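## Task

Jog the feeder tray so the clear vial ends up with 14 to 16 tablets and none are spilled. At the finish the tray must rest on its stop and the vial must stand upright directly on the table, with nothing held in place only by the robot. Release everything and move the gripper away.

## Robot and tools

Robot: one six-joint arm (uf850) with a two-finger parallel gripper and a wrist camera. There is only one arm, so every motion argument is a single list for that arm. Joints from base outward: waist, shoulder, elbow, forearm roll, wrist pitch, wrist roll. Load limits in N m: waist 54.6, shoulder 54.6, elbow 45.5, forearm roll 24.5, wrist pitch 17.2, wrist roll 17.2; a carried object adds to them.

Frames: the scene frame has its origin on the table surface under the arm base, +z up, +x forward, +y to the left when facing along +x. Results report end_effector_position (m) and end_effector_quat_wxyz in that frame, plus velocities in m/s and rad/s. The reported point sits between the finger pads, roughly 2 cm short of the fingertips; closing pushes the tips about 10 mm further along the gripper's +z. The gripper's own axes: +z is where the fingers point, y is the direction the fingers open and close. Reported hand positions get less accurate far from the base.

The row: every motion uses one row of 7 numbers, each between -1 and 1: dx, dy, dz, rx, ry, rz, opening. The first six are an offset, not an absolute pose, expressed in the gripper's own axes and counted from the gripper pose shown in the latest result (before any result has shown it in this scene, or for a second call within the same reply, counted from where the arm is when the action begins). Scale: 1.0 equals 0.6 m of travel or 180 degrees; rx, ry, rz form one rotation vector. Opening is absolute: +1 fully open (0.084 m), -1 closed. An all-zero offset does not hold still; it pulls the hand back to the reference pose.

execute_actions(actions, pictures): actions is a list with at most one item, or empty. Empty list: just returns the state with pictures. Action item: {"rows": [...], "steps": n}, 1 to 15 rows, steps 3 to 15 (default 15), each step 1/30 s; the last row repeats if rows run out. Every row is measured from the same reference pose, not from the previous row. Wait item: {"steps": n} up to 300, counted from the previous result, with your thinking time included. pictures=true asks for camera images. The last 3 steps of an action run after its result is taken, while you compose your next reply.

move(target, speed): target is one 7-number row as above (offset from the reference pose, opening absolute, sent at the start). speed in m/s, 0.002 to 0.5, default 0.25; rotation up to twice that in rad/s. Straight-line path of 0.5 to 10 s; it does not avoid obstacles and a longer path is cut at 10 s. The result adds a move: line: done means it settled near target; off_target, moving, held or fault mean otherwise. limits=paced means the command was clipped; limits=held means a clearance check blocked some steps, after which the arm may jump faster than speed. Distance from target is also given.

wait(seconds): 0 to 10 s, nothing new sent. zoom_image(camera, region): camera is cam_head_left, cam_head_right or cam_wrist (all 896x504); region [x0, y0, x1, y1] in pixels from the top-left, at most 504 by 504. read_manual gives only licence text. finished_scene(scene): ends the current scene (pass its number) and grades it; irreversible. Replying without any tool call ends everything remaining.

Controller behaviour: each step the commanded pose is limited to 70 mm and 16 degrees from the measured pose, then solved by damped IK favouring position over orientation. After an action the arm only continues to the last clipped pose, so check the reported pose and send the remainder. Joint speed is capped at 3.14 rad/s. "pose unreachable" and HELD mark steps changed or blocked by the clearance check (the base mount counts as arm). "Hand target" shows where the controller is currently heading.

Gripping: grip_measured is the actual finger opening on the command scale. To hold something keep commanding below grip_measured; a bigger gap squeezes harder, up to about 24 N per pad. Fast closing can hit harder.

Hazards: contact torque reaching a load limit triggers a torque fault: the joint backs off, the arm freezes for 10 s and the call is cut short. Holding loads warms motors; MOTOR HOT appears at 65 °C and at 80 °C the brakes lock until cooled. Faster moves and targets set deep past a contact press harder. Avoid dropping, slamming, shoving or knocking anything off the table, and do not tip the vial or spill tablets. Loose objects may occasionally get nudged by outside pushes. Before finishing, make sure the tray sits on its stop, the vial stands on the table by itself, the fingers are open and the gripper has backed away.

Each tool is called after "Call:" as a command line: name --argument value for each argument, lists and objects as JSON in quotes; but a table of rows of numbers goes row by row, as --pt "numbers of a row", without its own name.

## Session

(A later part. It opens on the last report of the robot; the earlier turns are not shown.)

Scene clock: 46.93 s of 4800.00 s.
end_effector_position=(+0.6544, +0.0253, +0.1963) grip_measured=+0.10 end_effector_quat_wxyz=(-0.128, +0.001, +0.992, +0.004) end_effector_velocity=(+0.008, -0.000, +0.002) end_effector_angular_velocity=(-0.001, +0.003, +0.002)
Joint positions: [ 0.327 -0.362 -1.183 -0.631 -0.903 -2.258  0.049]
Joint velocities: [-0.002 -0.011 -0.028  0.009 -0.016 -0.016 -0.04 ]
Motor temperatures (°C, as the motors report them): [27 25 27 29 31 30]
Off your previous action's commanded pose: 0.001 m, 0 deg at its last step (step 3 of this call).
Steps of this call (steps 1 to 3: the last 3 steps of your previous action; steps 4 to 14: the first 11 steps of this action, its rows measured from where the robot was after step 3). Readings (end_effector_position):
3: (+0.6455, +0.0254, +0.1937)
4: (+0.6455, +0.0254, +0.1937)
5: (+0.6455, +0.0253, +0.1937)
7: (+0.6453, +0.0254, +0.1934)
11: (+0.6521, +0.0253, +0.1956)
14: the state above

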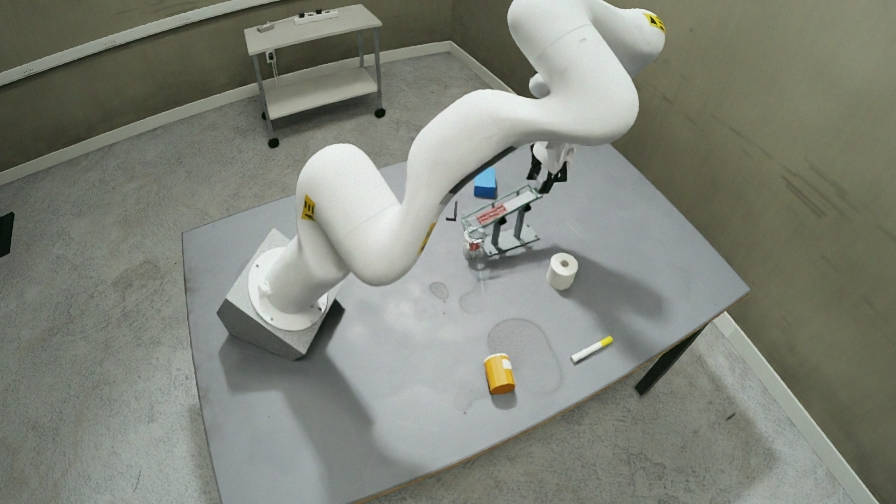

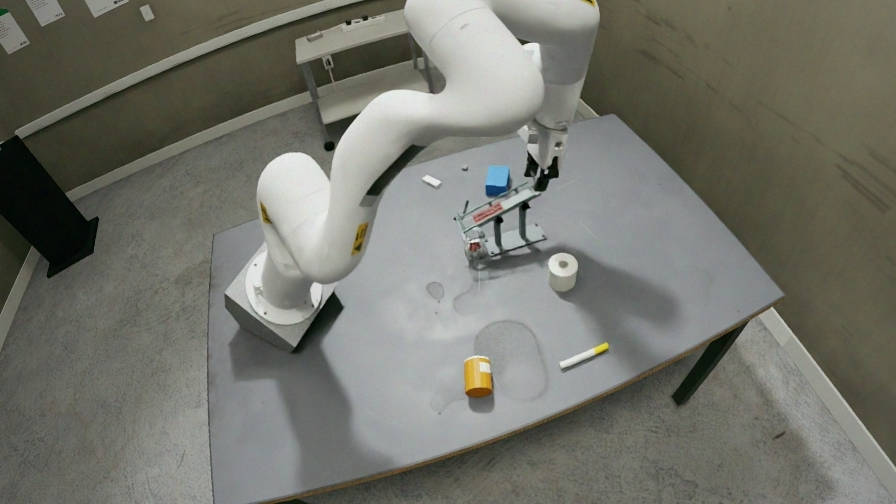

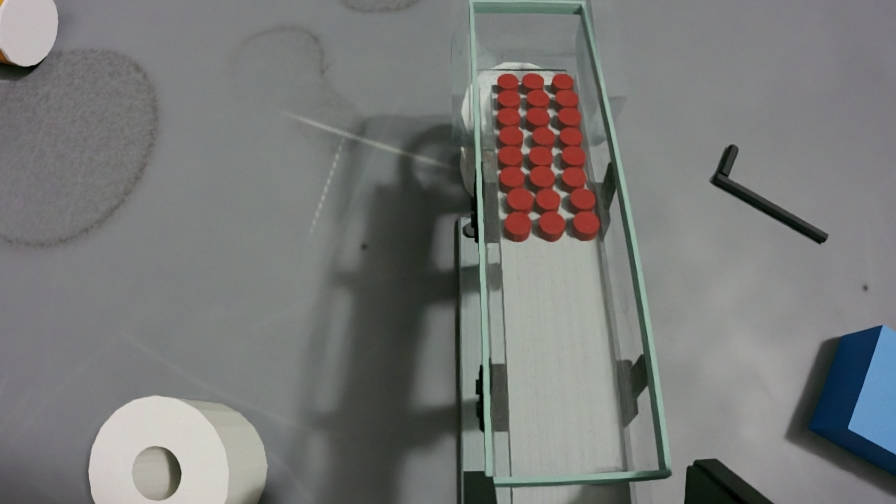

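Call:
execute_actions --actions '[{"steps": 4}]' --pictures false

Call:
execute_actions --actions '[{"rows": [[0.0013,0,0.0008,0,0,0,-0.3],[0.0035,0,0.0021,0,0,0,-0.3],[0.0062,0,0.0038,0,0,0,-0.3],[0.009,0,0.0055,0,0,0,-0.3],[0.0112,0,0.0069,0,0,0,-0.3],[0.0125,0,0.0077,0,0,0,-0.3]], "steps": 12}]' --pictures false

Call:
execute_actions --actions '[{"rows": [[0,0,0,0,0,0,0.35],[0,0,0,0,0,0,0.45],[0,0,0,0,0,0,0.45],[0,0,-0.003,0,0,0,0.45],[0,0,-0.01,0,0,0,0.45],[0,0,-0.02,0,0,0,0.45],[0,0,-0.033,0,0,0,0.45],[0,0,-0.047,0,0,0,0.45],[0,0,-0.061,0,0,0,0.45],[0,0,-0.074,0,0,0,0.45],[0,0,-0.085,0,0,0,0.45],[0,0,-0.093,0,0,0,0.45],[0,0,-0.098,0,0,0,0.45],[0,0,-0.1,0,0,0,0.45]], "steps": 15}]' --pictures false

Call:
execute_actions --actions '[{"steps": 10}]' --pictures true

Scene clock: 47.37 s of 4800.00 s.
end_effector_position=(+0.6548, +0.0253, +0.1964) grip_measured=-0.01 end_effector_quat_wxyz=(-0.128, +0.001, +0.992, +0.004) end_effector_velocity=(+0.000, -0.000, -0.000) end_effector_angular_velocity=(+0.000, -0.000, -0.000)
Joint positions: [ 0.327 -0.362 -1.184 -0.63  -0.904 -2.259  0.044]
Joint velocities: [-0. -0. -0. -0.  0. -0. -0.]
Motor temperatures (°C, as the motors report them): [27 25 27 29 31 30]
Hand target: +0.655, +0.025, +0.196; -0.128, +0.001, +0.992, +0.004
Off the commanded pose: 0.000 m, 0 deg.
Kept back: nothing.
Steps of this call (steps 1 to 3: the last 3 steps of your previous action; steps 4 to 13: nothing new was sent). Readings (end_effector_position):
1: (+0.6546, +0.0253, +0.1963)
2: (+0.6547, +0.0253, +0.1964)
4: (+0.6547, +0.0253, +0.1964)
8: (+0.6547, +0.0253, +0.1964)
13: the state above

Scene clock: 47.67 s of 4800.00 s.
end_effector_position=(+0.6477, +0.0253, +0.1944) grip_measured=-0.01 end_effector_quat_wxyz=(-0.128, +0.001, +0.992, +0.004) end_effector_velocity=(-0.019, +0.000, -0.005) end_effector_angular_velocity=(-0.002, +0.004, +0.000)
Joint positions: [ 0.329 -0.354 -1.162 -0.637 -0.893 -2.247  0.044]
Joint velocities: [ 0.004  0.018  0.055 -0.014  0.024  0.029  0.   ]
Motor temperatures (°C, as the motors report them): [27 25 27 29 31 30]
Steps of this call (steps 1 to 9: the first 9 steps of this action). Readings (end_effector_position):
1: (+0.6548, +0.0253, +0.1964)
2: (+0.6546, +0.0253, +0.1964)
4: (+0.6538, +0.0253, +0.1962)
8: (+0.6485, +0.0253, +0.1946)
9: the state above

Scene clock: 48.17 s of 4800.00 s.
end_effector_position=(+0.6554, +0.0252, +0.2265) grip_measured=+0.44 end_effector_quat_wxyz=(-0.127, +0.001, +0.992, +0.004) end_effector_velocity=(+0.060, -0.000, +0.211) end_effector_angular_velocity=(+0.017, -0.020, -0.012)
Joint positions: [ 0.357 -0.322 -1.19  -0.605 -0.952 -2.269  0.063]
Joint velocities: [ 0.182  0.187 -0.222  0.198 -0.387 -0.135  0.001]
Motor temperatures (°C, as the motors report them): [27 25 27 29 31 30]
Off your previous action's commanded pose: 0.001 m, 0 deg at its last step (step 3 of this call).
Steps of this call (steps 1 to 3: the last 3 steps of your previous action; steps 4 to 15: the first 12 steps of this action, its rows measured from where the robot was after step 3). Readings (end_effector_position):
3: (+0.6468, +0.0254, +0.1941)
4: (+0.6467, +0.0254, +0.1941)
5: (+0.6466, +0.0253, +0.1940)
7: (+0.6463, +0.0254, +0.1938)
11: (+0.6482, +0.0253, +0.2014)
15: the state above

Scene clock: 48.50 s of 4800.00 s.
end_effector_position=(+0.6618, +0.0249, +0.2515) grip_measured=+0.44 end_effector_quat_wxyz=(-0.128, +0.001, +0.992, +0.004) end_effector_velocity=(-0.000, -0.000, +0.002) end_effector_angular_velocity=(-0.002, +0.003, +0.001)
Joint positions: [ 0.379 -0.303 -1.219 -0.582 -1.004 -2.284  0.063]
Joint velocities: [ 0.002  0.001 -0.003  0.003 -0.007 -0.001  0.   ]
Motor temperatures (°C, as the motors report them): [27 25 27 29 31 30]
Hand target: +0.662, +0.025, +0.252; -0.128, +0.001, +0.992, +0.004
Off the commanded pose: 0.001 m, 0 deg.
Kept back: nothing.
Steps of this call (steps 1 to 3: the last 3 steps of your previous action; steps 4 to 10: nothing new was sent). Readings (end_effector_position):
1: (+0.6573, +0.0252, +0.2333)
2: (+0.6591, +0.0252, +0.2394)
4: (+0.6614, +0.0251, +0.2476)
8: (+0.6619, +0.0249, +0.2513)
10: the state above

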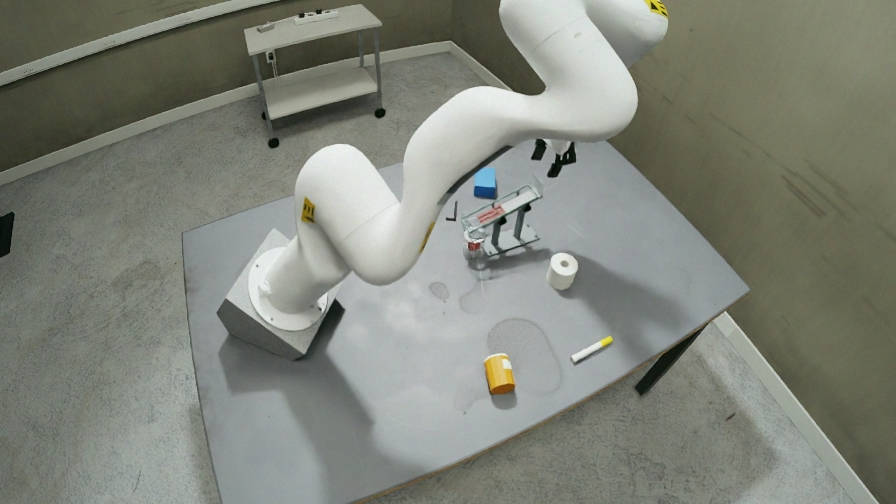

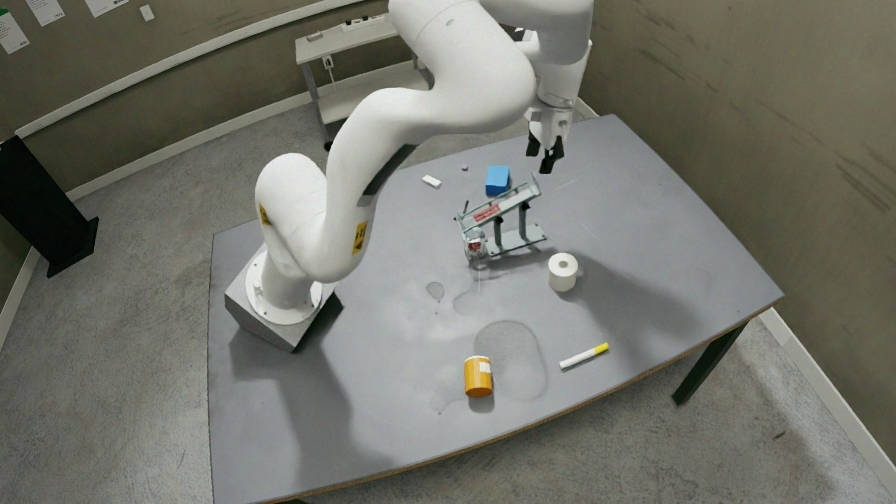

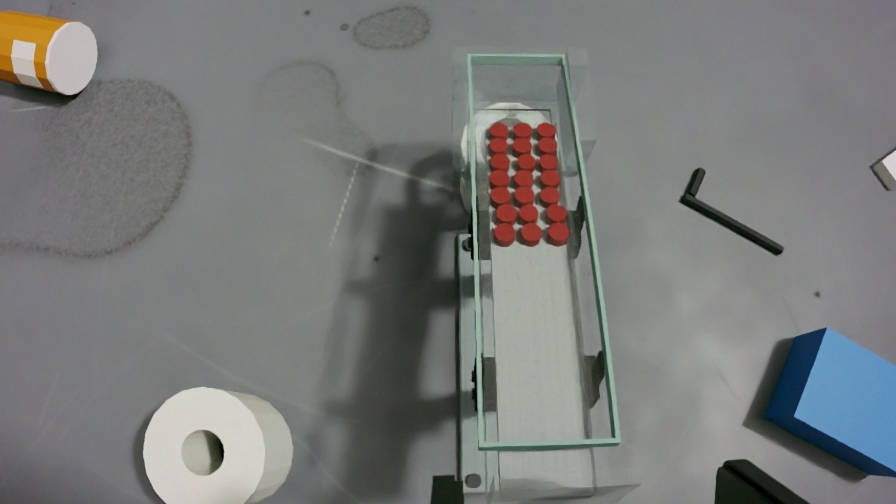

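Call:
zoom_image --camera "cam_wrist" --region '[430, 40, 630, 260]'

Call:
zoom_image --camera "cam_head_right" --region '[445, 195, 525, 285]'

Call:
zoom_image --camera "cam_head_left" --region '[445, 195, 525, 285]'

Region (430, 40, 630, 260) of cam_wrist's 896x504 image, scaled by 2.291, with more detail than that image has; it fills the left 458 columns of this view, and the rest is white.

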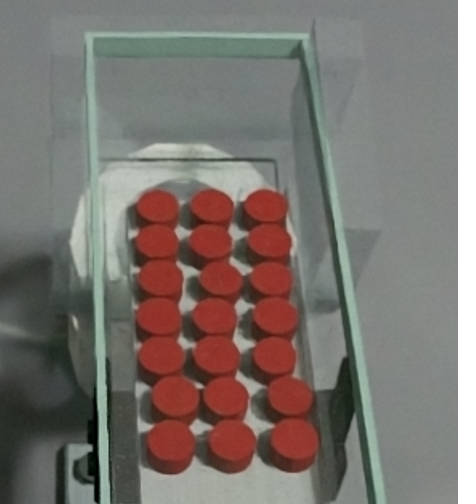

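Region (445, 195, 525, 285) of cam_head_right's 896x504 image, scaled by 5.600, with more detail than that image has.

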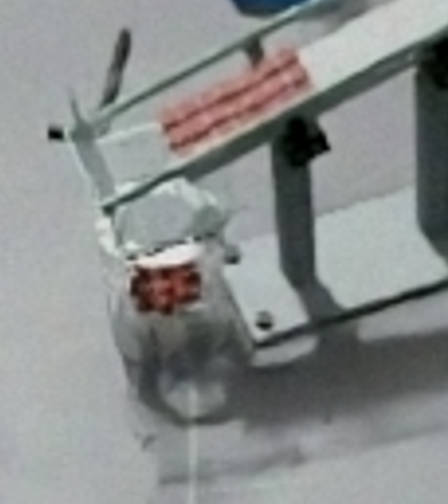

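Region (445, 195, 525, 285) of cam_head_left's 896x504 image, scaled by 5.600, with more detail than that image has.

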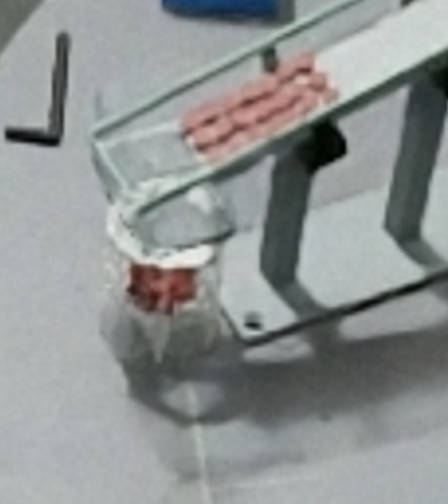

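Call:
move --target '[0.2185, 0.0597, -0.1635, 0, 0, 0, 0.45]' --speed 0.35

Scene clock: 53.70 s of 4800.00 s.
end_effector_position=(+0.5606, +0.0606, +0.3803) grip_measured=+0.44 end_effector_quat_wxyz=(-0.128, +0.002, +0.992, +0.004) end_effector_velocity=(-0.000, +0.000, +0.002) end_effector_angular_velocity=(+0.001, -0.003, +0.002)
Joint positions: [ 0.662 -0.081 -1.059 -0.502 -1.174 -2.099  0.063]
Joint velocities: [ 0.004  0.002  0.    -0.001 -0.002  0.001 -0.   ]
Motor temperatures (°C, as the motors report them): [27 25 27 29 31 30]
Hand target: +0.560, +0.061, +0.381; -0.128, +0.001, +0.992, +0.004
Off the commanded pose: 0.001 m, 0 deg.
Kept back: nothing.
After step 90, 1.17 s passed at rest.
move: done

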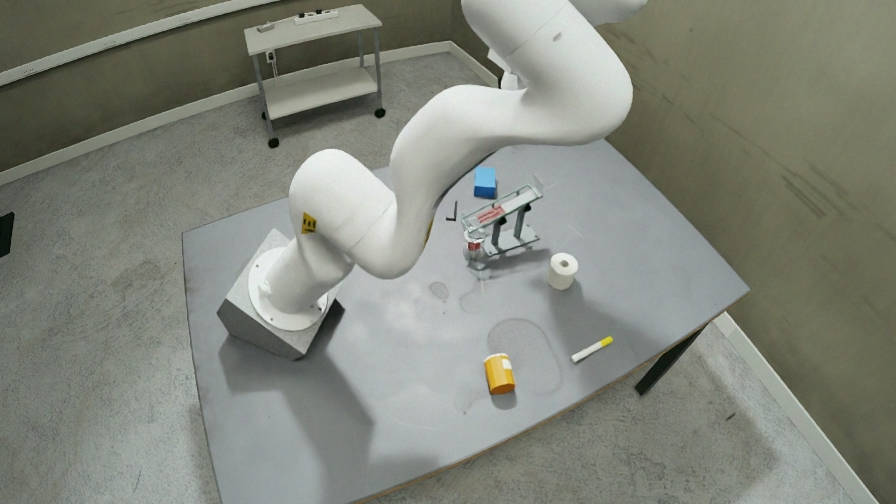

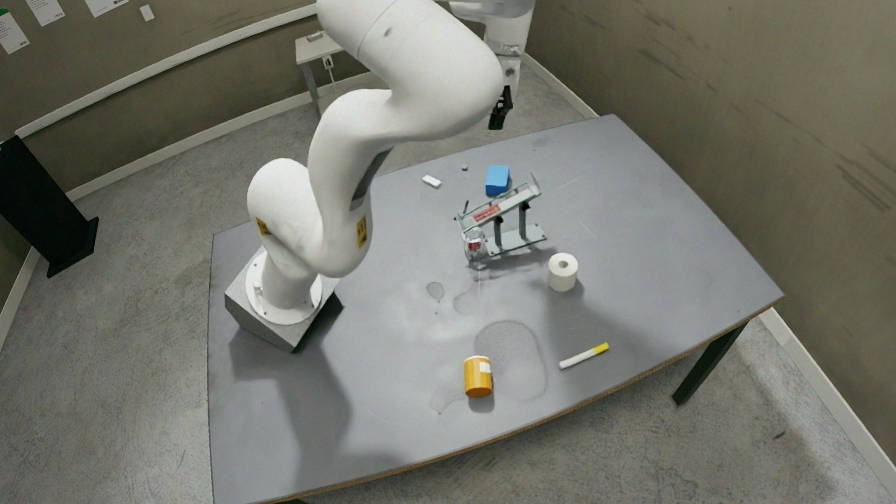

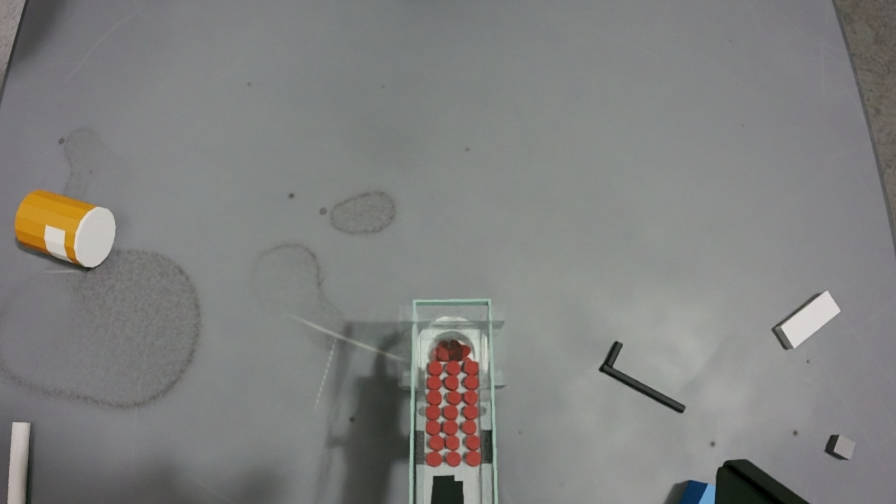

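Call:
zoom_image --camera "cam_wrist" --region '[370, 280, 540, 480]'

Region (370, 280, 540, 480) of cam_wrist's 896x504 image, scaled by 2.520, with more detail than that image has; it fills the left 428 columns of this view, and the rest is white.

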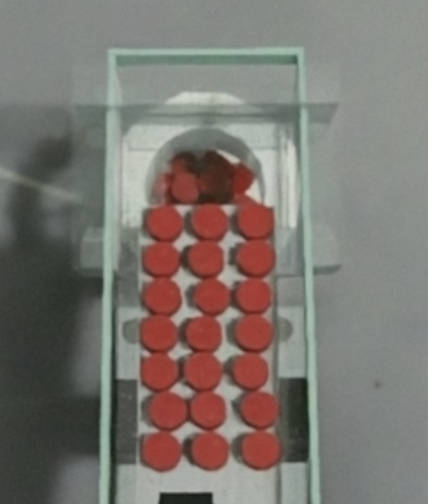

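21 tablets remain on the tray, so 15 are in the vial. I see no spills, the tray is back on its stop, and the arm is clear.

Call:
finished_scene --scene 1

The scene is finished: the task was done.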